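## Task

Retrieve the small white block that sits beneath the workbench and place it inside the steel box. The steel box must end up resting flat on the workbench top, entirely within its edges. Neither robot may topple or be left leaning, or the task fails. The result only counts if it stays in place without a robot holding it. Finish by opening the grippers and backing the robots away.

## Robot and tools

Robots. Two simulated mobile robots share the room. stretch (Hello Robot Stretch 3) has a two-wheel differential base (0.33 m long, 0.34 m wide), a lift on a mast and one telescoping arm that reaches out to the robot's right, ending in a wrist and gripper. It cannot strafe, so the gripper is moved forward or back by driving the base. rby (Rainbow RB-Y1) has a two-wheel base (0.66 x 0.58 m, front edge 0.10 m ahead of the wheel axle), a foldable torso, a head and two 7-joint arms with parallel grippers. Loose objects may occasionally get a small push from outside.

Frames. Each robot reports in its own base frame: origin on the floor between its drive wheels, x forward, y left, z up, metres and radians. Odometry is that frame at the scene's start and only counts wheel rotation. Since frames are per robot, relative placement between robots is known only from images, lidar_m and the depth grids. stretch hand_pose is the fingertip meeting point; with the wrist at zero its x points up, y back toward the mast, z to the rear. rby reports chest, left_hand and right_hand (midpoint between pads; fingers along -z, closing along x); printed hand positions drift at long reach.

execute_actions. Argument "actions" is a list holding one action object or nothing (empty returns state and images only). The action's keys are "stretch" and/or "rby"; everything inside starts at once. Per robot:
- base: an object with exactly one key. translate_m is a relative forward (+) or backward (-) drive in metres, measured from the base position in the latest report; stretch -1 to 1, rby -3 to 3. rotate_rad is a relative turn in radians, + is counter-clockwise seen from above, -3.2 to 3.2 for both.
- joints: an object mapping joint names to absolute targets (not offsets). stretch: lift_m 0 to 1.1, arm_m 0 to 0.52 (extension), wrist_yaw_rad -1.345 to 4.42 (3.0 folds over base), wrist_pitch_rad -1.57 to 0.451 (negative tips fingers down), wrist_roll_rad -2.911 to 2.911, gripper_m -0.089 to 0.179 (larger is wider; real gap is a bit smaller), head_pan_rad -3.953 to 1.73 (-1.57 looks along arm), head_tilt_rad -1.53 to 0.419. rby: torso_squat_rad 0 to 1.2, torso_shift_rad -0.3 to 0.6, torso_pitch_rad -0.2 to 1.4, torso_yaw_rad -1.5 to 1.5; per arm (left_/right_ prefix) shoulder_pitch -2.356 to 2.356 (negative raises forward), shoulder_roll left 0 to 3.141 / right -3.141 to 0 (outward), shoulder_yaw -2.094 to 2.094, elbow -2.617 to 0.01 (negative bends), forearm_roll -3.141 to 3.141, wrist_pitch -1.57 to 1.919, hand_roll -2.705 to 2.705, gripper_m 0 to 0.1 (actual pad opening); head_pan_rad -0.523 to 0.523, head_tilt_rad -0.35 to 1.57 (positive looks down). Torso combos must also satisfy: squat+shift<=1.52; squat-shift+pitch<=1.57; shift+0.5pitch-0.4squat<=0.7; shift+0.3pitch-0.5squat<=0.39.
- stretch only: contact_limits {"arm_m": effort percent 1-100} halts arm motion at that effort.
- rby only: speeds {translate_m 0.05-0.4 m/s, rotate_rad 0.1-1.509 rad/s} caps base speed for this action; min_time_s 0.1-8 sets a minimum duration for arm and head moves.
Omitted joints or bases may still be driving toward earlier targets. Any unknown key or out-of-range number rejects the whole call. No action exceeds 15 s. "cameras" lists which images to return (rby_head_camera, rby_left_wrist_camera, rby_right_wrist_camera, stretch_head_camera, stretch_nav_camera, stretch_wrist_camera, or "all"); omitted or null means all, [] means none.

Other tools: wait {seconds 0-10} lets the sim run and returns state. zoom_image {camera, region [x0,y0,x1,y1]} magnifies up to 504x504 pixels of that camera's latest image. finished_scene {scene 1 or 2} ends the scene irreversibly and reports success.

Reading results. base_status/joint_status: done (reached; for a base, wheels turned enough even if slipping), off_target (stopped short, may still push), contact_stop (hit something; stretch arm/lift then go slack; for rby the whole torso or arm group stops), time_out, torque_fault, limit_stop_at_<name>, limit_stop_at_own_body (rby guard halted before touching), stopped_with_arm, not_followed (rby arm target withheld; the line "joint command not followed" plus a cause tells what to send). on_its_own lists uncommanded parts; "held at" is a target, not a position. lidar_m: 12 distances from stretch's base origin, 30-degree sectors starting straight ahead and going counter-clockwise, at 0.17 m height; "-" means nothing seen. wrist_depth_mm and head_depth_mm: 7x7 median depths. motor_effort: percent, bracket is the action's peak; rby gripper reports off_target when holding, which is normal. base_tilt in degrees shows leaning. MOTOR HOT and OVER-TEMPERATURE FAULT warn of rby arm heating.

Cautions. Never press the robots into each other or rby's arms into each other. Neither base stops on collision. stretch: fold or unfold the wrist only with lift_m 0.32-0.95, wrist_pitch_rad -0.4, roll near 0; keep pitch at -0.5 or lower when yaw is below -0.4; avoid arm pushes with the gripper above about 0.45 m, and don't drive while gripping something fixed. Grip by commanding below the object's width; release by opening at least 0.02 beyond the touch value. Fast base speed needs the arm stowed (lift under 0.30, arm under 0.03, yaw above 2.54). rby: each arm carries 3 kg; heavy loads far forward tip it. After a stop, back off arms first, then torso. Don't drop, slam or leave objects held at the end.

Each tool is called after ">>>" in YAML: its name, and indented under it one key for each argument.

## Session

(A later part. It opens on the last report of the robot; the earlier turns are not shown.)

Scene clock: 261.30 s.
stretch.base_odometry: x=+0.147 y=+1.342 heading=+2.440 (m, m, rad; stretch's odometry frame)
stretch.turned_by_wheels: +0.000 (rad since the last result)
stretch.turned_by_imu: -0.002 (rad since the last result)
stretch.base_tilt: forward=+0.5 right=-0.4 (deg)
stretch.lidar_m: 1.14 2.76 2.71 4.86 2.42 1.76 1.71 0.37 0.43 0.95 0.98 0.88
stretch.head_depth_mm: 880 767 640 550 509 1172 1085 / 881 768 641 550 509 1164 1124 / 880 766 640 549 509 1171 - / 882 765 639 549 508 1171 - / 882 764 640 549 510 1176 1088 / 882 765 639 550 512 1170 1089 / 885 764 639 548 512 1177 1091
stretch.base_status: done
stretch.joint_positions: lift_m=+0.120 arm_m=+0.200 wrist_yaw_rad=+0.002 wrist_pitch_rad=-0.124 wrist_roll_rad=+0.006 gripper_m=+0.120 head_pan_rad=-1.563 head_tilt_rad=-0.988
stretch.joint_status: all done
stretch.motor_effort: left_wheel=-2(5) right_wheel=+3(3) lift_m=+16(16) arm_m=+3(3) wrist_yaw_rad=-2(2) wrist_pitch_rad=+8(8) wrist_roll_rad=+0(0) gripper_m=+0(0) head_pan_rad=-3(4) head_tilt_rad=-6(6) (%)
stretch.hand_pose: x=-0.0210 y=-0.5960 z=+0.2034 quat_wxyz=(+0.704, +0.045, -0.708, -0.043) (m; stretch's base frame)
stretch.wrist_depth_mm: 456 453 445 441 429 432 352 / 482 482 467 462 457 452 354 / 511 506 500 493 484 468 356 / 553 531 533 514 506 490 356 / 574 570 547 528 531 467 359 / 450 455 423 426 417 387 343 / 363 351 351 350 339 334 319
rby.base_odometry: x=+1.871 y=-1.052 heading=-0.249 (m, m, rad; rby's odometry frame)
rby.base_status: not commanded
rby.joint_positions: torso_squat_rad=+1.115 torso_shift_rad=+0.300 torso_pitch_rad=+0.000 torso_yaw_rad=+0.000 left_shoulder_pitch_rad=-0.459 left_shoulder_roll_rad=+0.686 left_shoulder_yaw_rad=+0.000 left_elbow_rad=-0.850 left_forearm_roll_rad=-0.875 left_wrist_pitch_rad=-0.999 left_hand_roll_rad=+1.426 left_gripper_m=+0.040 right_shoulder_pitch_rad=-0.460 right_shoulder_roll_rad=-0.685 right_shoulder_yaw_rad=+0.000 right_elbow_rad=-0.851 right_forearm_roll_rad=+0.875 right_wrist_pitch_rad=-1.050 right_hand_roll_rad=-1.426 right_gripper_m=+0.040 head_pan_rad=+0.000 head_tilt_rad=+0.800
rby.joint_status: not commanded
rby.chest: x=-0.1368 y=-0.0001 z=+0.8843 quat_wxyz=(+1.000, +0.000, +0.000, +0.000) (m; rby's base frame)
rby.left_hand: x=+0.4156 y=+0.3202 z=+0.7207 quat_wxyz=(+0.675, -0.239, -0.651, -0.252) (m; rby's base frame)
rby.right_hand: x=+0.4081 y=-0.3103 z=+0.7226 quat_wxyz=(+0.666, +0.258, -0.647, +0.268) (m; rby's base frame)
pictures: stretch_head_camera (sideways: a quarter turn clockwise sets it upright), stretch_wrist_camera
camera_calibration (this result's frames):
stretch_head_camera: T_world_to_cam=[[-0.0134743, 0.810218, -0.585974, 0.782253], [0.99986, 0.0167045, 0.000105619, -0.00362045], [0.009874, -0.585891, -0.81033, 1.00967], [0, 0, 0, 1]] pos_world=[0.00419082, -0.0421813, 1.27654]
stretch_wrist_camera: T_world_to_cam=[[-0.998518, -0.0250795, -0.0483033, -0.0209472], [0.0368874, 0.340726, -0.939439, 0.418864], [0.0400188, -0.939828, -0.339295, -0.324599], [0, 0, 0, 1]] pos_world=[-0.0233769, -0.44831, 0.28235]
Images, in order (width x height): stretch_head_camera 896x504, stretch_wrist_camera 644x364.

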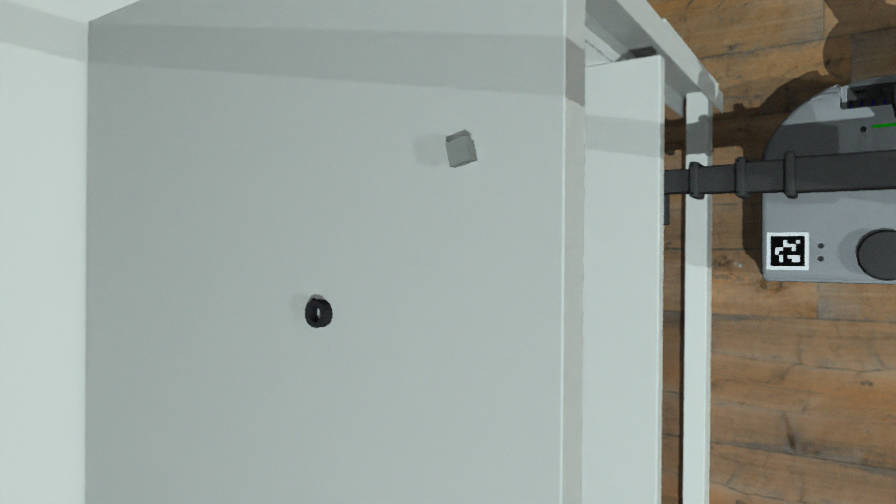

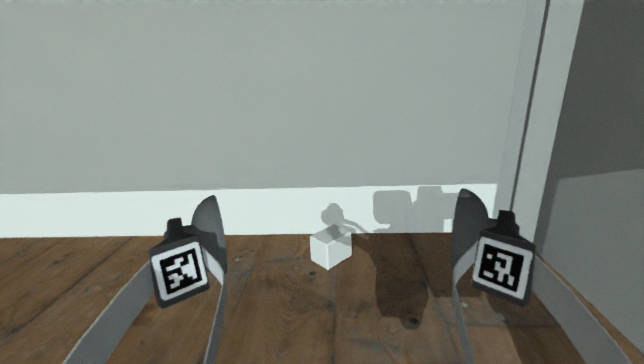

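>>> execute_actions:
  actions:
    - {"stretch":{"joints":{"arm_m":0.4,"wrist_pitch_rad":-0.45}},"rby":{"base":{"translate_m":-0.04},"joints":{"torso_squat_rad":1.107}}}
  cameras: []

>>> execute_actions:
  actions:
    - {"stretch":{"joints":{"lift_m":0.035}},"rby":{"joints":{"left_wrist_pitch_rad":-1.13,"right_wrist_pitch_rad":-1.22},"min_time_s":1.5}}
  cameras: ["rby_head_camera","rby_left_wrist_camera","rby_right_wrist_camera","stretch_wrist_camera"]

Scene clock: 281.33 s.
stretch.base_odometry: x=+0.147 y=+1.342 heading=+2.440 (m, m, rad; stretch's odometry frame)
stretch.turned_by_wheels: +0.000 (rad since the last result)
stretch.turned_by_imu: -0.002 (rad since the last result)
stretch.base_tilt: forward=+0.4 right=-0.4 (deg)
stretch.lidar_m: 1.15 2.76 2.68 4.85 2.42 1.76 1.71 0.37 0.43 0.95 0.98 0.88
stretch.head_depth_mm: 881 766 639 549 509 1173 1093 / 882 765 640 550 509 1167 1122 / 880 765 638 551 508 1175 - / 882 765 639 549 508 1172 - / 883 765 639 549 509 1173 1090 / 881 765 640 549 511 1173 1086 / 883 764 640 549 512 1170 1089
stretch.base_status: not commanded
stretch.joint_positions: lift_m=+0.120 arm_m=+0.400 wrist_yaw_rad=+0.002 wrist_pitch_rad=-0.464 wrist_roll_rad=+0.006 gripper_m=+0.120 head_pan_rad=-1.563 head_tilt_rad=-0.988
stretch.joint_status: all done
stretch.motor_effort: left_wheel=-2(2) right_wheel=+3(3) lift_m=+16(16) arm_m=+3(4) wrist_yaw_rad=-2(2) wrist_pitch_rad=+4(8) wrist_roll_rad=+0(1) gripper_m=+0(1) head_pan_rad=-4(4) head_tilt_rad=-6(6) (%)
stretch.hand_pose: x=-0.0211 y=-0.7631 z=+0.1228 quat_wxyz=(+0.686, +0.163, -0.690, -0.163) (m; stretch's base frame)
stretch.wrist_depth_mm: 276 274 272 267 267 263 261 / 307 304 303 298 291 292 294 / 343 341 335 333 332 322 318 / 381 379 370 355 355 348 330 / 337 333 325 300 308 309 296 / 287 288 272 271 269 254 259 / 251 245 241 239 234 231 229
rby.base_odometry: x=+1.832 y=-1.042 heading=-0.249 (m, m, rad; rby's odometry frame)
rby.base_status: done
rby.joint_positions: torso_squat_rad=+1.107 torso_shift_rad=+0.300 torso_pitch_rad=+0.000 torso_yaw_rad=+0.000 left_shoulder_pitch_rad=-0.460 left_shoulder_roll_rad=+0.686 left_shoulder_yaw_rad=+0.000 left_elbow_rad=-0.851 left_forearm_roll_rad=-0.875 left_wrist_pitch_rad=-1.000 left_hand_roll_rad=+1.426 left_gripper_m=+0.040 right_shoulder_pitch_rad=-0.460 right_shoulder_roll_rad=-0.685 right_shoulder_yaw_rad=+0.000 right_elbow_rad=-0.851 right_forearm_roll_rad=+0.875 right_wrist_pitch_rad=-1.050 right_hand_roll_rad=-1.426 right_gripper_m=+0.040 head_pan_rad=+0.000 head_tilt_rad=+0.800
rby.joint_status: all done
rby.chest: x=-0.1354 y=-0.0001 z=+0.8891 quat_wxyz=(+1.000, +0.000, +0.000, +0.000) (m; rby's base frame)
rby.left_hand: x=+0.4171 y=+0.3198 z=+0.7261 quat_wxyz=(+0.674, -0.239, -0.651, -0.253) (m; rby's base frame)
rby.right_hand: x=+0.4096 y=-0.3104 z=+0.7274 quat_wxyz=(+0.666, +0.258, -0.647, +0.268) (m; rby's base frame)
pictures: none
No camera images: the call's "cameras" was empty. Leave "cameras" out to get every camera's image.

Scene clock: 283.13 s.
stretch.base_odometry: x=+0.147 y=+1.342 heading=+2.440 (m, m, rad; stretch's odometry frame)
stretch.turned_by_wheels: +0.000 (rad since the last result)
stretch.turned_by_imu: -0.001 (rad since the last result)
stretch.base_tilt: forward=+0.5 right=-0.4 (deg)
stretch.lidar_m: 1.14 2.76 2.68 4.84 2.42 1.75 1.71 0.37 0.43 0.94 0.98 0.88
stretch.head_depth_mm: 877 766 641 550 509 1176 1091 / 882 767 641 550 508 1167 1123 / 884 766 640 550 509 1174 - / 882 766 639 549 509 1172 - / 884 765 640 549 509 1172 1088 / 883 766 640 549 511 1170 1087 / 883 763 640 549 512 1170 1088
stretch.base_status: not commanded
stretch.joint_positions: lift_m=+0.035 arm_m=+0.400 wrist_yaw_rad=+0.002 wrist_pitch_rad=-0.464 wrist_roll_rad=+0.006 gripper_m=+0.120 head_pan_rad=-1.563 head_tilt_rad=-0.988
stretch.joint_status: all done
stretch.motor_effort: left_wheel=-1(2) right_wheel=+3(3) lift_m=+16(17) arm_m=+3(3) wrist_yaw_rad=-2(2) wrist_pitch_rad=+5(5) wrist_roll_rad=+0(0) gripper_m=+0(0) head_pan_rad=-3(3) head_tilt_rad=-6(7) (%)
stretch.hand_pose: x=-0.0211 y=-0.7631 z=+0.0377 quat_wxyz=(+0.686, +0.163, -0.690, -0.163) (m; stretch's base frame)
stretch.wrist_depth_mm: 277 273 271 267 265 264 260 / 307 301 299 294 294 291 294 / 329 322 314 242 297 286 278 / 263 259 254 243 240 236 230 / 221 217 210 207 203 202 194 / 186 188 178 177 175 165 170 / 167 160 158 155 153 151 149
rby.base_odometry: x=+1.832 y=-1.042 heading=-0.249 (m, m, rad; rby's odometry frame)
rby.base_status: not commanded
rby.joint_positions: torso_squat_rad=+1.107 torso_shift_rad=+0.300 torso_pitch_rad=+0.000 torso_yaw_rad=+0.000 left_shoulder_pitch_rad=-0.459 left_shoulder_roll_rad=+0.687 left_shoulder_yaw_rad=+0.001 left_elbow_rad=-0.850 left_forearm_roll_rad=-0.875 left_wrist_pitch_rad=-1.129 left_hand_roll_rad=+1.426 left_gripper_m=+0.040 right_shoulder_pitch_rad=-0.459 right_shoulder_roll_rad=-0.687 right_shoulder_yaw_rad=-0.001 right_elbow_rad=-0.849 right_forearm_roll_rad=+0.875 right_wrist_pitch_rad=-1.219 right_hand_roll_rad=-1.426 right_gripper_m=+0.040 head_pan_rad=+0.000 head_tilt_rad=+0.800
rby.joint_status: all done
rby.chest: x=-0.1353 y=-0.0001 z=+0.8891 quat_wxyz=(+1.000, +0.000, +0.000, +0.000) (m; rby's base frame)
rby.left_hand: x=+0.3967 y=+0.2997 z=+0.7302 quat_wxyz=(+0.652, -0.284, -0.640, -0.291) (m; rby's base frame)
rby.right_hand: x=+0.3808 y=-0.2866 z=+0.7327 quat_wxyz=(+0.635, +0.314, -0.631, +0.317) (m; rby's base frame)
pictures: rby_head_camera, rby_left_wrist_camera, rby_right_wrist_camera, stretch_wrist_camera
camera_calibration (this result's frames):
rby_head_camera: T_world_to_cam=[[-0.0520885, -0.998568, -0.0121627, 0.0105694], [-0.683313, 0.0445202, -0.728767, 0.770198], [0.728265, -0.0296495, -0.684653, 0.768634], [0, 0, 0, 1]] pos_world=[-0.0329327, -0.000945554, 1.08767]
rby_left_wrist_camera: T_world_to_cam=[[0.00789779, 0.0251711, 0.999652, -0.744873], [-0.997262, -0.0733017, 0.00972464, 0.444547], [0.073521, -0.996992, 0.0245232, 0.33561], [0, 0, 0, 1]] pos_world=[0.424538, 0.385935, 0.73206]
rby_right_wrist_camera: T_world_to_cam=[[-0.0108977, -0.027863, -0.999552, 0.725363], [-0.998612, -0.051204, 0.0123148, 0.390334], [-0.0515242, 0.998299, -0.0272663, 0.414714], [0, 0, 0, 1]] pos_world=[0.419065, -0.373812, 0.731539]
stretch_wrist_camera: T_world_to_cam=[[-0.998558, -0.00733342, -0.0531855, -0.0195547], [0.0364607, 0.634527, -0.77204, 0.53806], [0.0394093, -0.772866, -0.633344, -0.399333], [0, 0, 0, 1]] pos_world=[-0.0234071, -0.650188, 0.161449]
Images, in order (width x height): rby_head_camera 896x504, rby_left_wrist_camera 644x364, rby_right_wrist_camera 644x364, stretch_wrist_camera 644x364.

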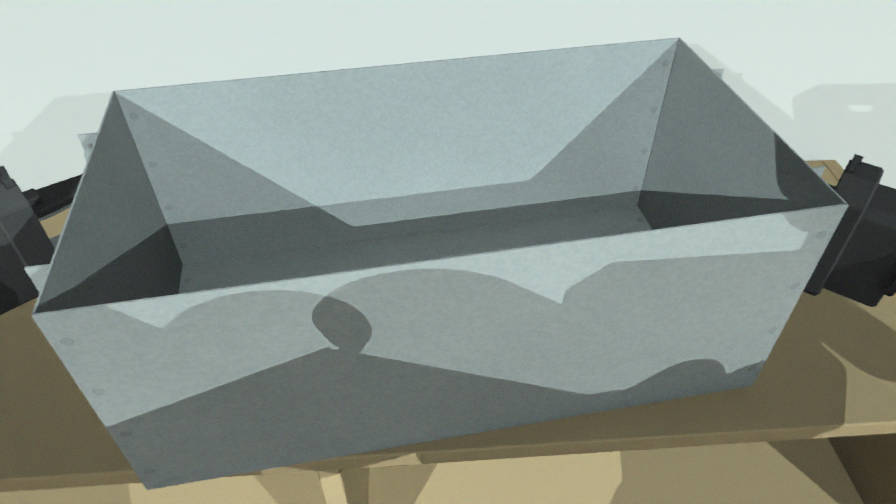

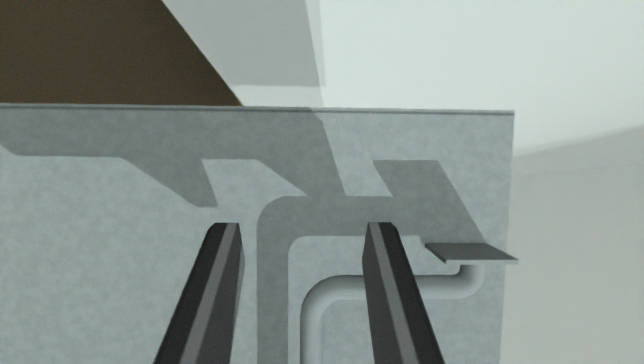

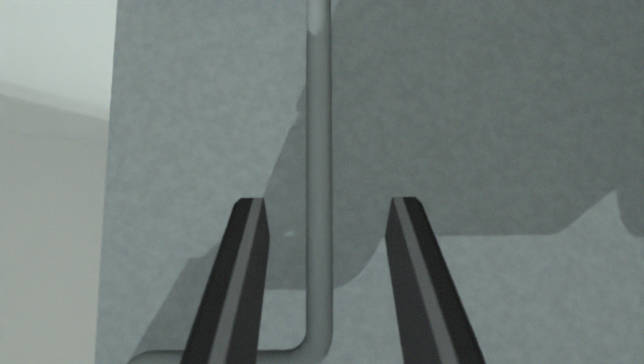

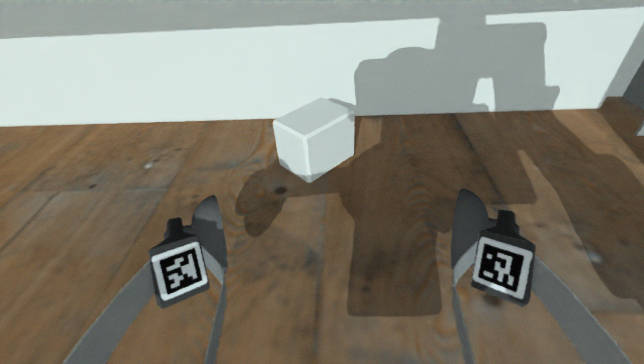

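>>> execute_actions:
  actions:
    - {"stretch":{"base":{"translate_m":0.015},"joints":{"gripper_m":0.15,"lift_m":0.028}},"rby":{"joints":{"left_wrist_pitch_rad":-0.75}}}
  cameras: []

>>> execute_actions:
  actions:
    - {"stretch":{"joints":{"arm_m":0.505}},"rby":{"joints":{"left_shoulder_pitch_rad":-0.268,"left_shoulder_roll_rad":0.738,"left_elbow_rad":-1.087,"left_forearm_roll_rad":-0.812,"left_hand_roll_rad":1.458},"min_time_s":1}}
  cameras: []

>>> execute_actions:
  actions:
    - {"rby":{"joints":{"left_wrist_pitch_rad":-1.2},"min_time_s":1}}
  cameras: ["rby_head_camera","rby_left_wrist_camera","rby_right_wrist_camera","stretch_wrist_camera"]

Scene clock: 328.00 s.
stretch.base_odometry: x=+0.136 y=+1.352 heading=+2.440 (m, m, rad; stretch's odometry frame)
stretch.turned_by_wheels: +0.000 (rad since the last result)
stretch.turned_by_imu: -0.001 (rad since the last result)
stretch.base_tilt: forward=+0.5 right=-0.4 (deg)
stretch.lidar_m: 1.15 2.74 2.67 4.85 2.44 1.77 1.72 0.38 0.44 0.95 0.98 0.86
stretch.head_depth_mm: 880 766 641 550 509 1157 1092 / 880 765 640 549 508 1161 1120 / 881 764 640 549 508 1173 - / 882 765 639 550 509 1172 - / 885 764 639 549 509 1174 1089 / 883 765 638 549 510 1176 1091 / 882 765 640 550 512 1175 1091
stretch.base_status: done
stretch.joint_positions: lift_m=+0.028 arm_m=+0.400 wrist_yaw_rad=+0.002 wrist_pitch_rad=-0.464 wrist_roll_rad=+0.006 gripper_m=+0.150 head_pan_rad=-1.563 head_tilt_rad=-0.988
stretch.joint_status: all done
stretch.motor_effort: left_wheel=-2(2) right_wheel=+2(7) lift_m=+16(16) arm_m=+3(3) wrist_yaw_rad=-2(2) wrist_pitch_rad=+5(5) wrist_roll_rad=+0(0) gripper_m=+0(82) head_pan_rad=-4(4) head_tilt_rad=-6(7) (%)
stretch.hand_pose: x=-0.0211 y=-0.7631 z=+0.0307 quat_wxyz=(+0.686, +0.163, -0.690, -0.163) (m; stretch's base frame)
stretch.wrist_depth_mm: 277 274 270 269 265 262 261 / 307 304 299 291 292 290 288 / 321 310 301 233 283 275 267 / 252 249 242 235 230 225 220 / 212 212 201 196 193 194 187 / 180 175 173 170 167 162 165 / - 154 151 148 147 145 143
rby.base_odometry: x=+1.832 y=-1.042 heading=-0.249 (m, m, rad; rby's odometry frame)
rby.base_status: not commanded
rby.joint_positions: torso_squat_rad=+1.107 torso_shift_rad=+0.300 torso_pitch_rad=+0.000 torso_yaw_rad=+0.000 left_shoulder_pitch_rad=-0.460 left_shoulder_roll_rad=+0.685 left_shoulder_yaw_rad=+0.000 left_elbow_rad=-0.851 left_forearm_roll_rad=-0.875 left_wrist_pitch_rad=-0.750 left_hand_roll_rad=+1.426 left_gripper_m=+0.040 right_shoulder_pitch_rad=-0.459 right_shoulder_roll_rad=-0.686 right_shoulder_yaw_rad=-0.001 right_elbow_rad=-0.850 right_forearm_roll_rad=+0.875 right_wrist_pitch_rad=-1.219 right_hand_roll_rad=-1.426 right_gripper_m=+0.040 head_pan_rad=+0.000 head_tilt_rad=+0.800
rby.joint_status: all done
rby.chest: x=-0.1353 y=-0.0002 z=+0.8891 quat_wxyz=(+1.000, +0.000, +0.000, +0.000) (m; rby's base frame)
rby.left_hand: x=+0.4484 y=+0.3669 z=+0.7185 quat_wxyz=(+0.710, -0.150, -0.665, -0.175) (m; rby's base frame)
rby.right_hand: x=+0.3807 y=-0.2863 z=+0.7326 quat_wxyz=(+0.635, +0.315, -0.630, +0.317) (m; rby's base frame)
pictures: none
No camera images: the call's "cameras" was empty. Leave "cameras" out to get every camera's image.

Scene clock: 330.00 s.
stretch.base_odometry: x=+0.136 y=+1.352 heading=+2.440 (m, m, rad; stretch's odometry frame)
stretch.turned_by_wheels: +0.000 (rad since the last result)
stretch.turned_by_imu: -0.001 (rad since the last result)
stretch.base_tilt: forward=+0.4 right=-0.4 (deg)
stretch.lidar_m: 1.14 2.75 2.67 4.86 2.44 1.77 1.72 0.38 0.43 0.95 0.98 0.86
stretch.head_depth_mm: 880 766 641 550 509 1160 1091 / 878 766 641 549 508 1162 1123 / 880 766 640 549 509 1174 - / 883 766 639 549 508 1171 - / 884 765 639 548 509 1173 1088 / 883 764 638 548 511 1173 1091 / 884 766 639 548 512 1175 1091
stretch.base_status: not commanded
stretch.joint_positions: lift_m=+0.028 arm_m=+0.505 wrist_yaw_rad=+0.002 wrist_pitch_rad=-0.464 wrist_roll_rad=+0.006 gripper_m=+0.150 head_pan_rad=-1.563 head_tilt_rad=-0.988
stretch.joint_status: all done
stretch.motor_effort: left_wheel=-2(2) right_wheel=+2(2) lift_m=+16(16) arm_m=+3(4) wrist_yaw_rad=-2(2) wrist_pitch_rad=+5(4) wrist_roll_rad=+0(0) gripper_m=+0(0) head_pan_rad=-4(4) head_tilt_rad=-7(7) (%)
stretch.hand_pose: x=-0.0211 y=-0.8681 z=+0.0307 quat_wxyz=(+0.686, +0.163, -0.690, -0.163) (m; stretch's base frame)
stretch.wrist_depth_mm: 179 176 174 173 170 168 168 / 197 195 193 191 189 187 184 / 221 219 217 215 211 208 206 / 242 238 233 220 227 224 218 / 210 213 200 147 186 194 186 / 179 175 172 161 166 162 164 / - 154 151 150 147 145 143
rby.base_odometry: x=+1.832 y=-1.042 heading=-0.249 (m, m, rad; rby's odometry frame)
rby.base_status: not commanded
rby.joint_positions: torso_squat_rad=+1.107 torso_shift_rad=+0.300 torso_pitch_rad=+0.000 torso_yaw_rad=+0.000 left_shoulder_pitch_rad=-0.268 left_shoulder_roll_rad=+0.738 left_shoulder_yaw_rad=+0.000 left_elbow_rad=-1.087 left_forearm_roll_rad=-0.812 left_wrist_pitch_rad=-0.750 left_hand_roll_rad=+1.458 left_gripper_m=+0.040 right_shoulder_pitch_rad=-0.459 right_shoulder_roll_rad=-0.686 right_shoulder_yaw_rad=-0.001 right_elbow_rad=-0.850 right_forearm_roll_rad=+0.875 right_wrist_pitch_rad=-1.219 right_hand_roll_rad=-1.426 right_gripper_m=+0.040 head_pan_rad=+0.000 head_tilt_rad=+0.800
rby.joint_status: all done
rby.chest: x=-0.1353 y=-0.0002 z=+0.8891 quat_wxyz=(+1.000, +0.000, +0.000, +0.000) (m; rby's base frame)
rby.left_hand: x=+0.4025 y=+0.3629 z=+0.7168 quat_wxyz=(+0.702, -0.172, -0.664, -0.192) (m; rby's base frame)
rby.right_hand: x=+0.3807 y=-0.2863 z=+0.7326 quat_wxyz=(+0.635, +0.315, -0.630, +0.317) (m; rby's base frame)
pictures: none
No camera images: the call's "cameras" was empty. Leave "cameras" out to get every camera's image.

Scene clock: 331.27 s.
stretch.base_odometry: x=+0.136 y=+1.352 heading=+2.440 (m, m, rad; stretch's odometry frame)
stretch.turned_by_wheels: +0.000 (rad since the last result)
stretch.turned_by_imu: +0.000 (rad since the last result)
stretch.base_tilt: forward=+0.4 right=-0.4 (deg)
stretch.lidar_m: 1.14 2.75 2.67 4.85 2.44 1.77 1.72 0.38 0.43 0.95 0.98 0.86
stretch.head_depth_mm: 880 767 641 549 508 1157 1088 / 879 766 640 550 508 1161 1120 / 886 765 639 549 508 1173 - / 882 767 640 549 508 1174 - / 882 765 639 549 509 1175 1088 / 883 765 639 549 511 1177 1090 / 883 766 639 550 512 1173 1087
stretch.base_status: not commanded
stretch.joint_positions: lift_m=+0.028 arm_m=+0.505 wrist_yaw_rad=+0.002 wrist_pitch_rad=-0.464 wrist_roll_rad=+0.006 gripper_m=+0.150 head_pan_rad=-1.563 head_tilt_rad=-0.988
stretch.joint_status: not commanded
stretch.motor_effort: left_wheel=-2(1) right_wheel=+2(2) lift_m=+16(16) arm_m=+3(3) wrist_yaw_rad=-2(2) wrist_pitch_rad=+5(5) wrist_roll_rad=+0(0) gripper_m=+0(1) head_pan_rad=-3(4) head_tilt_rad=-7(7) (%)
stretch.hand_pose: x=-0.0211 y=-0.8681 z=+0.0307 quat_wxyz=(+0.686, +0.163, -0.690, -0.163) (m; stretch's base frame)
stretch.wrist_depth_mm: 179 177 174 172 171 169 167 / 197 197 193 191 187 187 185 / 222 219 216 214 211 208 206 / 241 239 234 221 227 222 220 / 209 211 200 147 187 193 186 / 179 174 172 161 167 162 165 / - 154 151 148 147 144 142
rby.base_odometry: x=+1.832 y=-1.042 heading=-0.249 (m, m, rad; rby's odometry frame)
rby.base_status: not commanded
rby.joint_positions: torso_squat_rad=+1.107 torso_shift_rad=+0.300 torso_pitch_rad=+0.000 torso_yaw_rad=+0.000 left_shoulder_pitch_rad=-0.268 left_shoulder_roll_rad=+0.738 left_shoulder_yaw_rad=+0.000 left_elbow_rad=-1.087 left_forearm_roll_rad=-0.812 left_wrist_pitch_rad=-1.200 left_hand_roll_rad=+1.458 left_gripper_m=+0.040 right_shoulder_pitch_rad=-0.459 right_shoulder_roll_rad=-0.686 right_shoulder_yaw_rad=-0.001 right_elbow_rad=-0.850 right_forearm_roll_rad=+0.875 right_wrist_pitch_rad=-1.219 right_hand_roll_rad=-1.426 right_gripper_m=+0.040 head_pan_rad=+0.000 head_tilt_rad=+0.800
rby.joint_status: all done
rby.chest: x=-0.1353 y=-0.0002 z=+0.8891 quat_wxyz=(+1.000, +0.000, +0.000, +0.000) (m; rby's base frame)
rby.left_hand: x=+0.3336 y=+0.2874 z=+0.7280 quat_wxyz=(+0.629, -0.328, -0.623, -0.330) (m; rby's base frame)
rby.right_hand: x=+0.3807 y=-0.2863 z=+0.7326 quat_wxyz=(+0.635, +0.315, -0.630, +0.317) (m; rby's base frame)
pictures: rby_head_camera, rby_left_wrist_camera, rby_right_wrist_camera, stretch_wrist_camera
camera_calibration (this result's frames):
rby_head_camera: T_world_to_cam=[[-0.052295, -0.998555, -0.0123915, 0.010639], [-0.683296, 0.0448282, -0.728764, 0.770199], [0.728266, -0.0296437, -0.684653, 0.768635], [0, 0, 0, 1]] pos_world=[-0.032941, -0.00111781, 1.08767]
rby_left_wrist_camera: T_world_to_cam=[[0.00829254, 0.0343042, 0.999377, -0.744497], [-0.998307, 0.0578259, 0.00629875, 0.345886], [-0.0575738, -0.997737, 0.0347257, 0.364511], [0, 0, 0, 1]] pos_world=[0.372461, 0.369225, 0.729197]
rby_right_wrist_camera: T_world_to_cam=[[-0.0108188, -0.0272352, -0.999571, 0.725429], [-0.998571, -0.0520267, 0.0122256, 0.389977], [-0.0523374, 0.998274, -0.0266334, 0.414316], [0, 0, 0, 1]] pos_world=[0.418952, -0.373555, 0.731384]
stretch_wrist_camera: T_world_to_cam=[[-0.998558, -0.00732415, -0.053186, -0.0206905], [0.0364627, 0.634611, -0.771971, 0.599329], [0.0394065, -0.772797, -0.633429, -0.484854], [0, 0, 0, 1]] pos_world=[-0.0234074, -0.755186, 0.154444]
Images, in order (width x height): rby_head_camera 896x504, rby_left_wrist_camera 644x364, rby_right_wrist_camera 644x364, stretch_wrist_camera 644x364.

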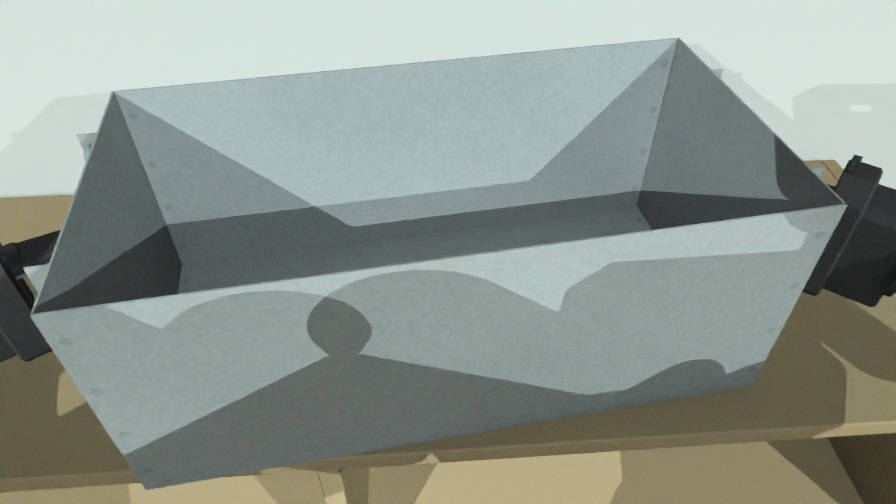

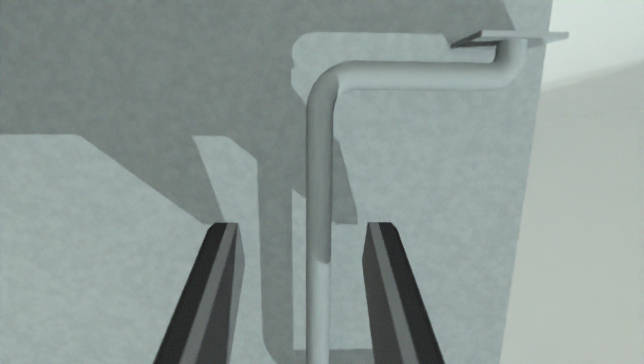

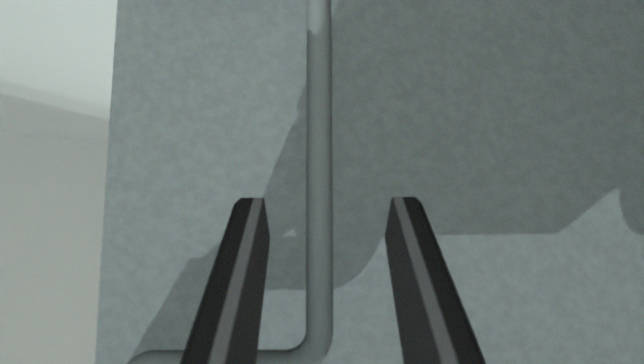

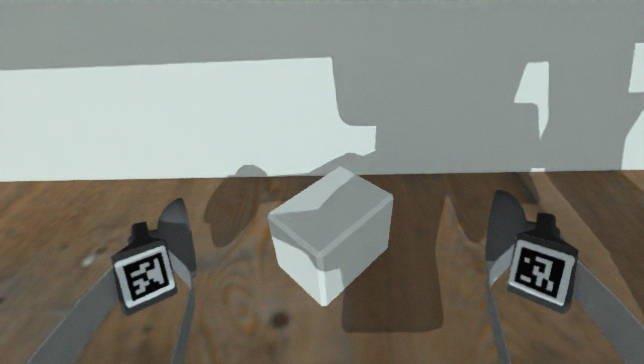

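>>> execute_actions:
  actions:
    - {"stretch":{"joints":{"arm_m":0.515,"gripper_m":0.0}},"rby":{"base":{"translate_m":0.022},"speeds":{"translate_m":0.05}}}
  cameras: []

>>> execute_actions:
  actions:
    - {"stretch":{"joints":{"lift_m":0.11,"wrist_pitch_rad":-0.1}},"rby":{"joints":{"left_wrist_pitch_rad":-1.25,"right_wrist_pitch_rad":-1.28},"min_time_s":1}}
  cameras: ["rby_head_camera","rby_left_wrist_camera","rby_right_wrist_camera","stretch_wrist_camera"]

Scene clock: 350.67 s.
stretch.base_odometry: x=+0.136 y=+1.352 heading=+2.440 (m, m, rad; stretch's odometry frame)
stretch.turned_by_wheels: +0.000 (rad since the last result)
stretch.turned_by_imu: -0.001 (rad since the last result)
stretch.base_tilt: forward=+0.5 right=-0.4 (deg)
stretch.lidar_m: 1.14 2.76 2.68 4.86 2.44 1.77 1.72 0.38 0.44 0.95 0.98 0.86
stretch.head_depth_mm: 879 766 640 549 508 1156 1094 / 881 766 641 550 508 1162 1124 / 883 765 642 551 508 1176 - / 882 765 639 549 508 1169 - / 884 766 641 549 510 1171 1090 / 880 764 639 549 511 1173 1089 / 883 764 640 549 511 1173 1088
stretch.base_status: not commanded
stretch.joint_positions: lift_m=+0.028 arm_m=+0.515 wrist_yaw_rad=+0.002 wrist_pitch_rad=-0.465 wrist_roll_rad=+0.006 gripper_m=+0.001 head_pan_rad=-1.563 head_tilt_rad=-0.988
stretch.joint_status: all done
stretch.motor_effort: left_wheel=-2(2) right_wheel=+2(2) lift_m=+16(16) arm_m=+3(4) wrist_yaw_rad=-2(3) wrist_pitch_rad=+5(5) wrist_roll_rad=+0(0) gripper_m=-15(91) head_pan_rad=-4(3) head_tilt_rad=-7(7) (%)
stretch.hand_pose: x=-0.0211 y=-0.8779 z=+0.0304 quat_wxyz=(+0.686, +0.163, -0.690, -0.163) (m; stretch's base frame)
stretch.wrist_depth_mm: 169 168 165 164 162 160 159 / 187 185 183 181 179 178 175 / 211 208 205 202 200 198 195 / 234 230 227 173 218 215 212 / 209 205 202 144 185 189 185 / 178 176 168 161 160 164 160 / 156 154 150 148 146 145 142
rby.base_odometry: x=+1.854 y=-1.047 heading=-0.249 (m, m, rad; rby's odometry frame)
rby.base_status: done
rby.joint_positions: torso_squat_rad=+1.107 torso_shift_rad=+0.300 torso_pitch_rad=+0.000 torso_yaw_rad=+0.000 left_shoulder_pitch_rad=-0.268 left_shoulder_roll_rad=+0.738 left_shoulder_yaw_rad=+0.000 left_elbow_rad=-1.087 left_forearm_roll_rad=-0.812 left_wrist_pitch_rad=-1.200 left_hand_roll_rad=+1.458 left_gripper_m=+0.040 right_shoulder_pitch_rad=-0.460 right_shoulder_roll_rad=-0.685 right_shoulder_yaw_rad=+0.000 right_elbow_rad=-0.851 right_forearm_roll_rad=+0.875 right_wrist_pitch_rad=-1.220 right_hand_roll_rad=-1.426 right_gripper_m=+0.040 head_pan_rad=+0.000 head_tilt_rad=+0.800
rby.joint_status: not commanded
rby.chest: x=-0.1354 y=-0.0002 z=+0.8891 quat_wxyz=(+1.000, +0.000, +0.000, +0.000) (m; rby's base frame)
rby.left_hand: x=+0.3334 y=+0.2874 z=+0.7281 quat_wxyz=(+0.629, -0.328, -0.623, -0.330) (m; rby's base frame)
rby.right_hand: x=+0.3805 y=-0.2851 z=+0.7329 quat_wxyz=(+0.634, +0.316, -0.630, +0.318) (m; rby's base frame)
pictures: none
No camera images: the call's "cameras" was empty. Leave "cameras" out to get every camera's image.

Scene clock: 352.23 s.
stretch.base_odometry: x=+0.136 y=+1.352 heading=+2.440 (m, m, rad; stretch's odometry frame)
stretch.turned_by_wheels: +0.000 (rad since the last result)
stretch.turned_by_imu: +0.000 (rad since the last result)
stretch.base_tilt: forward=+0.5 right=-0.4 (deg)
stretch.lidar_m: 1.15 2.76 2.68 4.86 2.44 1.77 1.72 0.38 0.44 0.89 0.98 0.86
stretch.head_depth_mm: 878 767 640 550 509 1154 1091 / 879 766 639 549 509 1164 1118 / 882 765 639 550 508 1163 - / 881 765 639 551 509 1176 - / 882 765 640 549 510 1176 1093 / 884 763 639 548 511 1176 1087 / 883 764 640 548 512 1176 1088
stretch.base_status: not commanded
stretch.joint_positions: lift_m=+0.110 arm_m=+0.515 wrist_yaw_rad=+0.002 wrist_pitch_rad=-0.150 wrist_roll_rad=+0.006 gripper_m=+0.001 head_pan_rad=-1.563 head_tilt_rad=-0.988
stretch.joint_status: wrist_pitch_rad off_target (ended at -0.150, target -0.100); the others done
stretch.motor_effort: left_wheel=-2(1) right_wheel=+3(3) lift_m=+24(25) arm_m=+3(3) wrist_yaw_rad=-2(2) wrist_pitch_rad=+16(17) wrist_roll_rad=+0(0) gripper_m=-15(15) head_pan_rad=-4(4) head_tilt_rad=-7(6) (%)
stretch.hand_pose: x=-0.0211 y=-0.9095 z=+0.1863 quat_wxyz=(+0.703, +0.054, -0.707, -0.053) (m; stretch's base frame)
stretch.wrist_depth_mm: 167 165 162 160 157 155 154 / 176 174 171 168 166 164 162 / 188 185 183 179 176 173 171 / 201 198 194 191 187 185 182 / 215 212 209 145 194 198 193 / 233 229 227 146 219 209 208 / 254 250 245 239 233 229 223
rby.base_odometry: x=+1.854 y=-1.047 heading=-0.249 (m, m, rad; rby's odometry frame)
rby.base_status: not commanded
rby.joint_positions: torso_squat_rad=+1.107 torso_shift_rad=+0.300 torso_pitch_rad=+0.000 torso_yaw_rad=+0.000 left_shoulder_pitch_rad=-0.267 left_shoulder_roll_rad=+0.740 left_shoulder_yaw_rad=+0.002 left_elbow_rad=-1.085 left_forearm_roll_rad=-0.812 left_wrist_pitch_rad=-1.249 left_hand_roll_rad=+1.458 left_gripper_m=+0.040 right_shoulder_pitch_rad=-0.456 right_shoulder_roll_rad=-0.691 right_shoulder_yaw_rad=-0.003 right_elbow_rad=-0.846 right_forearm_roll_rad=+0.875 right_wrist_pitch_rad=-1.270 right_hand_roll_rad=-1.426 right_gripper_m=+0.040 head_pan_rad=+0.000 head_tilt_rad=+0.800
rby.joint_status: right_wrist_pitch_rad contact_stop (moved -0.051 of -0.060); the others done
rby.chest: x=-0.1353 y=-0.0001 z=+0.8891 quat_wxyz=(+1.000, +0.000, +0.000, +0.000) (m; rby's base frame)
rby.left_hand: x=+0.3241 y=+0.2833 z=+0.7291 quat_wxyz=(+0.620, -0.342, -0.616, -0.344) (m; rby's base frame)
rby.right_hand: x=+0.3709 y=-0.2830 z=+0.7335 quat_wxyz=(+0.626, +0.330, -0.624, +0.330) (m; rby's base frame)
pictures: rby_head_camera, rby_left_wrist_camera, rby_right_wrist_camera, stretch_wrist_camera
camera_calibration (this result's frames):
rby_head_camera: T_world_to_cam=[[-0.0520441, -0.99857, -0.0122105, 0.0105961], [-0.68331, 0.0445246, -0.728769, 0.770193], [0.728271, -0.0295846, -0.68465, 0.768638], [0, 0, 0, 1]] pos_world=[-0.0329451, -0.00097174, 1.08767]
rby_left_wrist_camera: T_world_to_cam=[[0.00820308, 0.0369182, 0.999285, -0.74595], [-0.994676, 0.102955, 0.0043616, 0.324076], [-0.102721, -0.994001, 0.0375663, 0.371342], [0, 0, 0, 1]] pos_world=[0.366614, 0.363288, 0.730052]
rby_right_wrist_camera: T_world_to_cam=[[-0.00851121, -0.0243756, -0.999667, 0.726281], [-0.995263, -0.096618, 0.0108296, 0.367559], [-0.0968498, 0.995023, -0.0234377, 0.423717], [0, 0, 0, 1]] pos_world=[0.413036, -0.368392, 0.73199]
stretch_wrist_camera: T_world_to_cam=[[-0.998531, -0.0233358, -0.0488949, -0.0280564], [0.0370021, 0.365477, -0.930085, 0.530359], [0.0395743, -0.930528, -0.364077, -0.611922], [0, 0, 0, 1]] pos_world=[-0.0234232, -0.763899, 0.26912]
Images, in order (width x height): rby_head_camera 896x504, rby_left_wrist_camera 644x364, rby_right_wrist_camera 644x364, stretch_wrist_camera 644x364.

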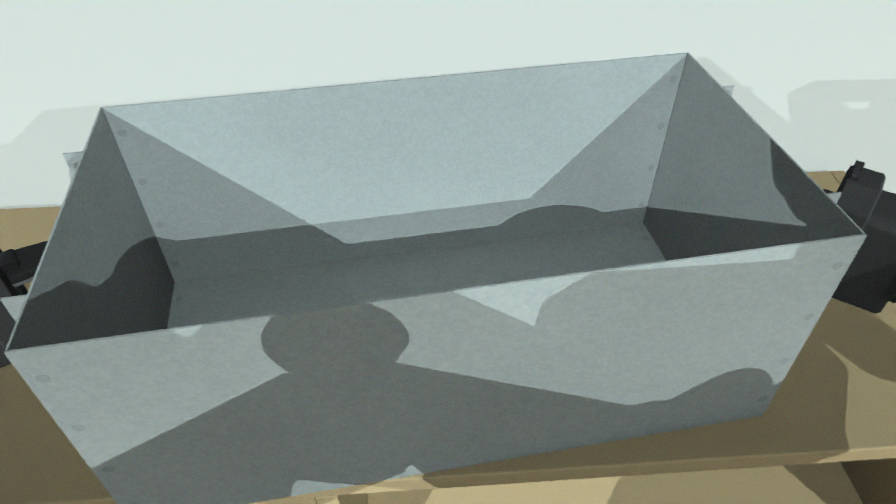

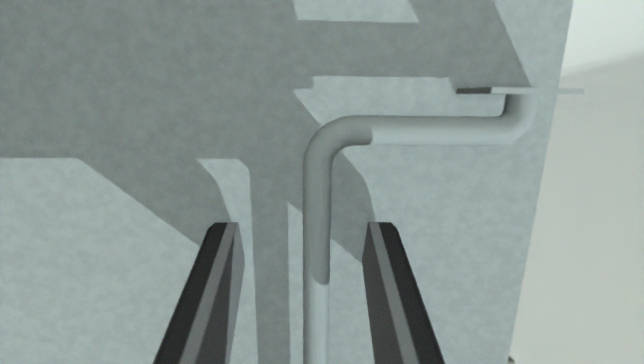

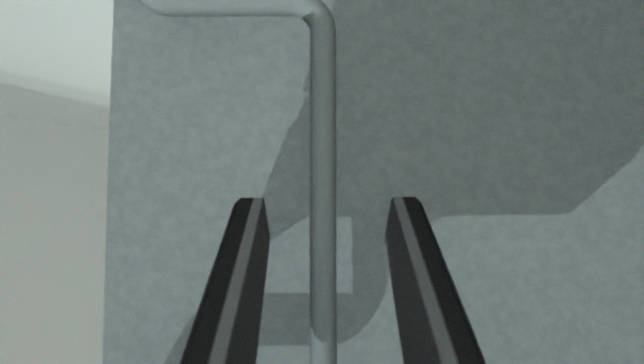

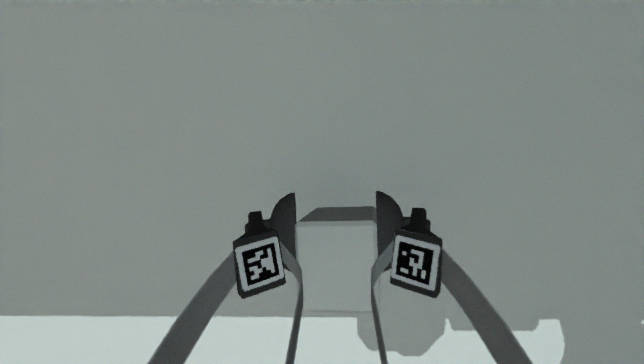

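>>> execute_actions:
  actions:
    - {"stretch":{"joints":{"arm_m":0.0,"wrist_pitch_rad":-0.15}},"rby":{"joints":{"left_wrist_pitch_rad":-1.225,"right_wrist_pitch_rad":-1.235,"right_shoulder_pitch_rad":-0.46,"right_shoulder_roll_rad":-0.685,"right_shoulder_yaw_rad":0,"right_elbow_rad":-0.851}}}
  cameras: []

>>> execute_actions:
  actions:
    - {"stretch":{"base":{"rotate_rad":0.9}},"rby":{"joints":{"left_gripper_m":0.0,"right_gripper_m":0.0}}}
  cameras: ["stretch_nav_camera"]

>>> execute_actions:
  actions:
    - {"rby":{"joints":{"torso_squat_rad":1.05,"torso_shift_rad":0.27}}}
  cameras: ["rby_head_camera","rby_left_wrist_camera","rby_right_wrist_camera","stretch_wrist_camera"]

Scene clock: 366.57 s.
stretch.base_odometry: x=+0.136 y=+1.352 heading=+2.440 (m, m, rad; stretch's odometry frame)
stretch.turned_by_wheels: +0.000 (rad since the last result)
stretch.turned_by_imu: -0.002 (rad since the last result)
stretch.base_tilt: forward=+0.5 right=-0.4 (deg)
stretch.lidar_m: 1.14 2.76 2.68 4.86 2.44 1.77 1.72 0.38 0.44 0.37 0.99 0.86
stretch.head_depth_mm: 880 768 641 550 509 1158 1091 / 881 767 640 550 509 1164 1123 / 879 767 640 549 509 1175 - / 884 765 640 550 509 1175 - / 883 766 641 550 510 1174 1091 / 883 766 639 549 512 1170 1090 / 885 767 639 549 513 1171 1088
stretch.base_status: not commanded
stretch.joint_positions: lift_m=+0.110 arm_m=+0.000 wrist_yaw_rad=+0.002 wrist_pitch_rad=-0.170 wrist_roll_rad=+0.006 gripper_m=+0.001 head_pan_rad=-1.563 head_tilt_rad=-0.988
stretch.joint_status: all done
stretch.motor_effort: left_wheel=-2(2) right_wheel=+2(3) lift_m=+23(24) arm_m=-3(5) wrist_yaw_rad=-1(1) wrist_pitch_rad=+7(14) wrist_roll_rad=+0(0) gripper_m=-15(15) head_pan_rad=-3(4) head_tilt_rad=-7(6) (%)
stretch.hand_pose: x=-0.0211 y=-0.3937 z=+0.1813 quat_wxyz=(+0.703, +0.061, -0.706, -0.060) (m; stretch's base frame)
stretch.wrist_depth_mm: 631 626 623 608 605 552 365 / 685 665 662 650 632 586 375 / 724 698 696 692 687 581 375 / 757 714 688 672 646 549 373 / 529 512 509 146 456 466 377 / 403 400 374 148 359 366 347 / 333 327 314 312 312 306 301
rby.base_odometry: x=+1.854 y=-1.047 heading=-0.249 (m, m, rad; rby's odometry frame)
rby.base_status: not commanded
rby.joint_positions: torso_squat_rad=+1.107 torso_shift_rad=+0.300 torso_pitch_rad=+0.000 torso_yaw_rad=+0.000 left_shoulder_pitch_rad=-0.268 left_shoulder_roll_rad=+0.739 left_shoulder_yaw_rad=+0.001 left_elbow_rad=-1.087 left_forearm_roll_rad=-0.812 left_wrist_pitch_rad=-1.225 left_hand_roll_rad=+1.458 left_gripper_m=+0.040 right_shoulder_pitch_rad=-0.459 right_shoulder_roll_rad=-0.685 right_shoulder_yaw_rad=+0.000 right_elbow_rad=-0.851 right_forearm_roll_rad=+0.875 right_wrist_pitch_rad=-1.235 right_hand_roll_rad=-1.426 right_gripper_m=+0.040 head_pan_rad=+0.000 head_tilt_rad=+0.800
rby.joint_status: all done
rby.chest: x=-0.1354 y=-0.0002 z=+0.8891 quat_wxyz=(+1.000, +0.000, +0.000, +0.000) (m; rby's base frame)
rby.left_hand: x=+0.3286 y=+0.2848 z=+0.7286 quat_wxyz=(+0.624, -0.336, -0.619, -0.337) (m; rby's base frame)
rby.right_hand: x=+0.3778 y=-0.2830 z=+0.7333 quat_wxyz=(+0.631, +0.321, -0.629, +0.322) (m; rby's base frame)
pictures: none
No camera images: the call's "cameras" was empty. Leave "cameras" out to get every camera's image.

Scene clock: 368.93 s.
stretch.base_odometry: x=+0.136 y=+1.352 heading=-2.944 (m, m, rad; stretch's odometry frame)
stretch.turned_by_wheels: +0.900 (rad since the last result)
stretch.turned_by_imu: +0.889 (rad since the last result)
stretch.base_tilt: forward=+0.5 right=-0.4 (deg)
stretch.lidar_m: 2.68 4.84 2.89 1.86 1.72 1.68 0.38 0.82 0.96 0.37 0.86 2.95
stretch.head_depth_mm: 960 769 641 550 483 780 1042 / 957 766 641 550 509 831 1077 / 957 766 640 561 905 1202 - / 956 765 639 977 1295 1227 - / 954 767 655 1075 1353 1210 1092 / 953 766 1112 1493 1365 1211 1092 / 954 832 1607 1554 1357 1212 1089
stretch.base_status: done
stretch.joint_positions: lift_m=+0.110 arm_m=+0.000 wrist_yaw_rad=+0.002 wrist_pitch_rad=-0.170 wrist_roll_rad=+0.006 gripper_m=+0.001 head_pan_rad=-1.563 head_tilt_rad=-0.988
stretch.joint_status: not commanded
stretch.motor_effort: left_wheel=-1(7) right_wheel=+3(7) lift_m=+23(23) arm_m=-4(4) wrist_yaw_rad=-1(2) wrist_pitch_rad=+7(7) wrist_roll_rad=+0(0) gripper_m=-15(15) head_pan_rad=-3(4) head_tilt_rad=-7(7) (%)
stretch.hand_pose: x=-0.0211 y=-0.3937 z=+0.1813 quat_wxyz=(+0.703, +0.061, -0.706, -0.060) (m; stretch's base frame)
stretch.wrist_depth_mm: - 659 567 681 780 679 566 / - 863 586 700 839 700 577 / - 982 638 749 858 728 600 / 728 713 633 675 656 633 586 / 521 516 461 147 458 464 452 / 411 397 377 147 356 368 361 / 331 327 320 268 308 305 302
rby.base_odometry: x=+1.854 y=-1.047 heading=-0.248 (m, m, rad; rby's odometry frame)
rby.base_status: not commanded
rby.joint_positions: torso_squat_rad=+1.107 torso_shift_rad=+0.300 torso_pitch_rad=-0.001 torso_yaw_rad=+0.000 left_shoulder_pitch_rad=-0.270 left_shoulder_roll_rad=+0.739 left_shoulder_yaw_rad=+0.002 left_elbow_rad=-1.088 left_forearm_roll_rad=-0.811 left_wrist_pitch_rad=-1.225 left_hand_roll_rad=+1.458 left_gripper_m=+0.007 right_shoulder_pitch_rad=-0.460 right_shoulder_roll_rad=-0.685 right_shoulder_yaw_rad=+0.000 right_elbow_rad=-0.851 right_forearm_roll_rad=+0.875 right_wrist_pitch_rad=-1.235 right_hand_roll_rad=-1.426 right_gripper_m=+0.007 head_pan_rad=+0.000 head_tilt_rad=+0.800
rby.joint_status: left_gripper_m off_target (ended at +0.007, target +0.000); right_gripper_m off_target (ended at +0.007, target +0.000)
rby.chest: x=-0.1357 y=-0.0002 z=+0.8891 quat_wxyz=(+1.000, +0.000, +0.000, +0.000) (m; rby's base frame)
rby.left_hand: x=+0.3290 y=+0.2846 z=+0.7312 quat_wxyz=(+0.622, -0.335, -0.621, -0.338) (m; rby's base frame)
rby.right_hand: x=+0.3778 y=-0.2829 z=+0.7343 quat_wxyz=(+0.630, +0.321, -0.629, +0.323) (m; rby's base frame)
pictures: stretch_nav_camera (sideways: a quarter turn counterclockwise sets it upright)
camera_calibration (this result's frames):
stretch_nav_camera: T_world_to_cam=[[-0.0227515, -0.835313, 0.549303, -0.670458], [-0.999661, 0.012062, -0.0230623, 0.0854417], [0.0126385, -0.549642, -0.835305, 1.05061], [0, 0, 0, 1]] pos_world=[0.0568807, 0.016386, 1.24784]
Images, in order (width x height): stretch_nav_camera 672x504.

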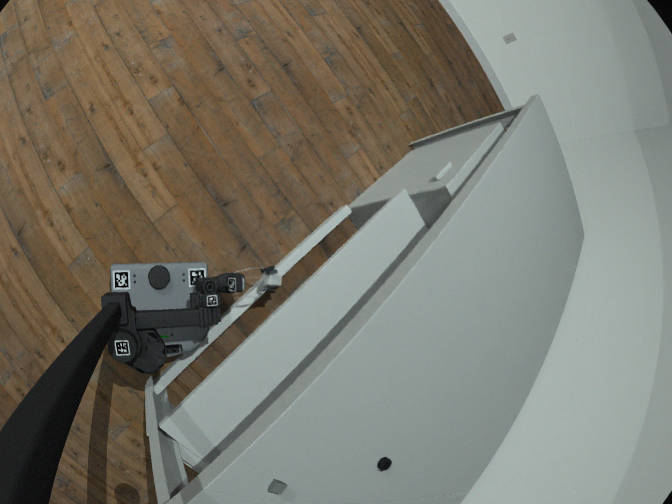

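Scene clock: 369.93 s.
stretch.base_odometry: x=+0.136 y=+1.352 heading=-2.944 (m, m, rad; stretch's odometry frame)
stretch.turned_by_wheels: +0.000 (rad since the last result)
stretch.turned_by_imu: +0.000 (rad since the last result)
stretch.base_tilt: forward=+0.5 right=-0.4 (deg)
stretch.lidar_m: 2.67 4.87 2.89 1.86 1.73 1.69 0.38 0.82 0.96 0.37 0.86 2.95
stretch.head_depth_mm: 957 767 641 550 482 780 1047 / 958 766 640 550 509 832 1075 / 955 766 639 562 905 1195 - / 954 765 640 976 1292 1232 - / 955 765 656 1077 1355 1210 1089 / 952 766 1108 1499 1359 1214 1093 / 955 833 1597 1555 1370 1210 1087
stretch.base_status: not commanded
stretch.joint_positions: lift_m=+0.110 arm_m=+0.000 wrist_yaw_rad=+0.002 wrist_pitch_rad=-0.170 wrist_roll_rad=+0.006 gripper_m=+0.001 head_pan_rad=-1.563 head_tilt_rad=-0.988
stretch.joint_status: not commanded
stretch.motor_effort: left_wheel=-2(2) right_wheel=+3(3) lift_m=+23(23) arm_m=-4(4) wrist_yaw_rad=-2(1) wrist_pitch_rad=+7(7) wrist_roll_rad=+0(0) gripper_m=-15(14) head_pan_rad=-3(4) head_tilt_rad=-6(7) (%)
stretch.hand_pose: x=-0.0211 y=-0.3937 z=+0.1813 quat_wxyz=(+0.703, +0.061, -0.706, -0.060) (m; stretch's base frame)
stretch.wrist_depth_mm: - 673 568 661 791 691 556 / - 868 600 710 824 709 586 / - 959 631 731 858 726 589 / 761 720 634 677 655 628 580 / 526 514 463 146 459 453 452 / 405 394 374 147 360 370 365 / 329 327 320 270 309 304 302
rby.base_odometry: x=+1.854 y=-1.047 heading=-0.249 (m, m, rad; rby's odometry frame)
rby.base_status: not commanded
rby.joint_positions: torso_squat_rad=+1.050 torso_shift_rad=+0.271 torso_pitch_rad=+0.002 torso_yaw_rad=+0.000 left_shoulder_pitch_rad=-0.266 left_shoulder_roll_rad=+0.738 left_shoulder_yaw_rad=-0.001 left_elbow_rad=-1.085 left_forearm_roll_rad=-0.813 left_wrist_pitch_rad=-1.225 left_hand_roll_rad=+1.458 left_gripper_m=+0.006 right_shoulder_pitch_rad=-0.457 right_shoulder_roll_rad=-0.684 right_shoulder_yaw_rad=+0.001 right_elbow_rad=-0.849 right_forearm_roll_rad=+0.877 right_wrist_pitch_rad=-1.235 right_hand_roll_rad=-1.426 right_gripper_m=+0.007 head_pan_rad=+0.000 head_tilt_rad=+0.800
rby.joint_status: all done
rby.chest: x=-0.1343 y=-0.0002 z=+0.9256 quat_wxyz=(+1.000, +0.000, +0.001, +0.000) (m; rby's base frame)
rby.left_hand: x=+0.3287 y=+0.2847 z=+0.7623 quat_wxyz=(+0.627, -0.336, -0.617, -0.337) (m; rby's base frame)
rby.right_hand: x=+0.3778 y=-0.2831 z=+0.7665 quat_wxyz=(+0.633, +0.321, -0.626, +0.322) (m; rby's base frame)
pictures: rby_head_camera, rby_left_wrist_camera, rby_right_wrist_camera, stretch_wrist_camera
camera_calibration (this result's frames):
rby_head_camera: T_world_to_cam=[[-0.0520839, -0.998567, -0.0122744, 0.0110813], [-0.684325, 0.0446397, -0.72781, 0.796463], [0.727315, -0.0295074, -0.685669, 0.793763], [0, 0, 0, 1]] pos_world=[-0.0316987, -0.00106646, 1.12407]
rby_left_wrist_camera: T_world_to_cam=[[0.0141696, 0.0348, 0.999294, -0.780591], [-0.99659, 0.0817369, 0.0112848, 0.32977], [-0.0812865, -0.996046, 0.0358396, 0.36682], [0, 0, 0, 1]] pos_world=[0.369524, 0.365579, 0.763172]
rby_right_wrist_camera: T_world_to_cam=[[-0.0150837, -0.0263699, -0.999538, 0.761188], [-0.99745, -0.069343, 0.0168816, 0.377959], [-0.0697561, 0.997244, -0.0252567, 0.41707], [0, 0, 0, 1]] pos_world=[0.41757, -0.369639, 0.76499]
stretch_wrist_camera: T_world_to_cam=[[-0.998534, -0.0223218, -0.049319, -0.0157964], [0.0369895, 0.38387, -0.922646, 0.343164], [0.0395272, -0.923117, -0.382482, -0.127504], [0, 0, 0, 1]] pos_world=[-0.0234268, -0.249785, 0.267072]
Images, in order (width x height): rby_head_camera 896x504, rby_left_wrist_camera 644x364, rby_right_wrist_camera 644x364, stretch_wrist_camera 644x364.

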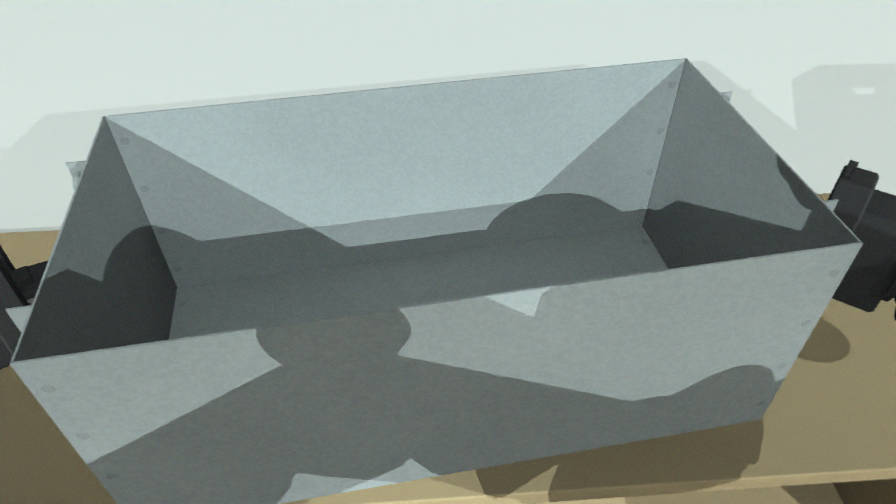

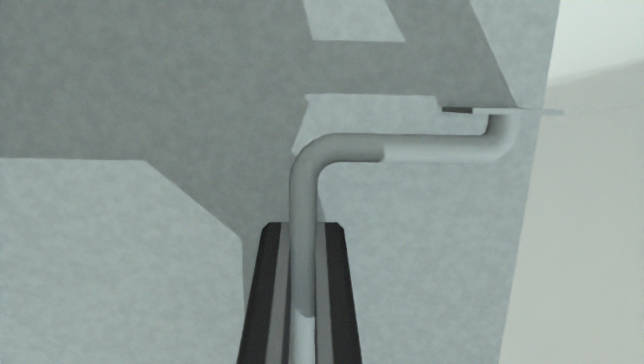

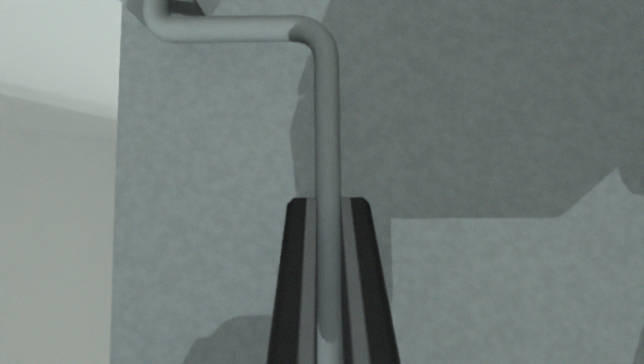

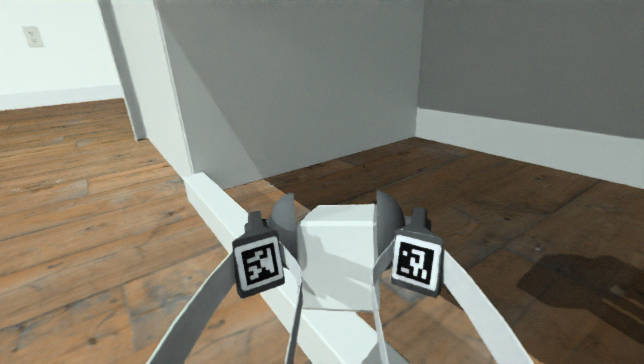

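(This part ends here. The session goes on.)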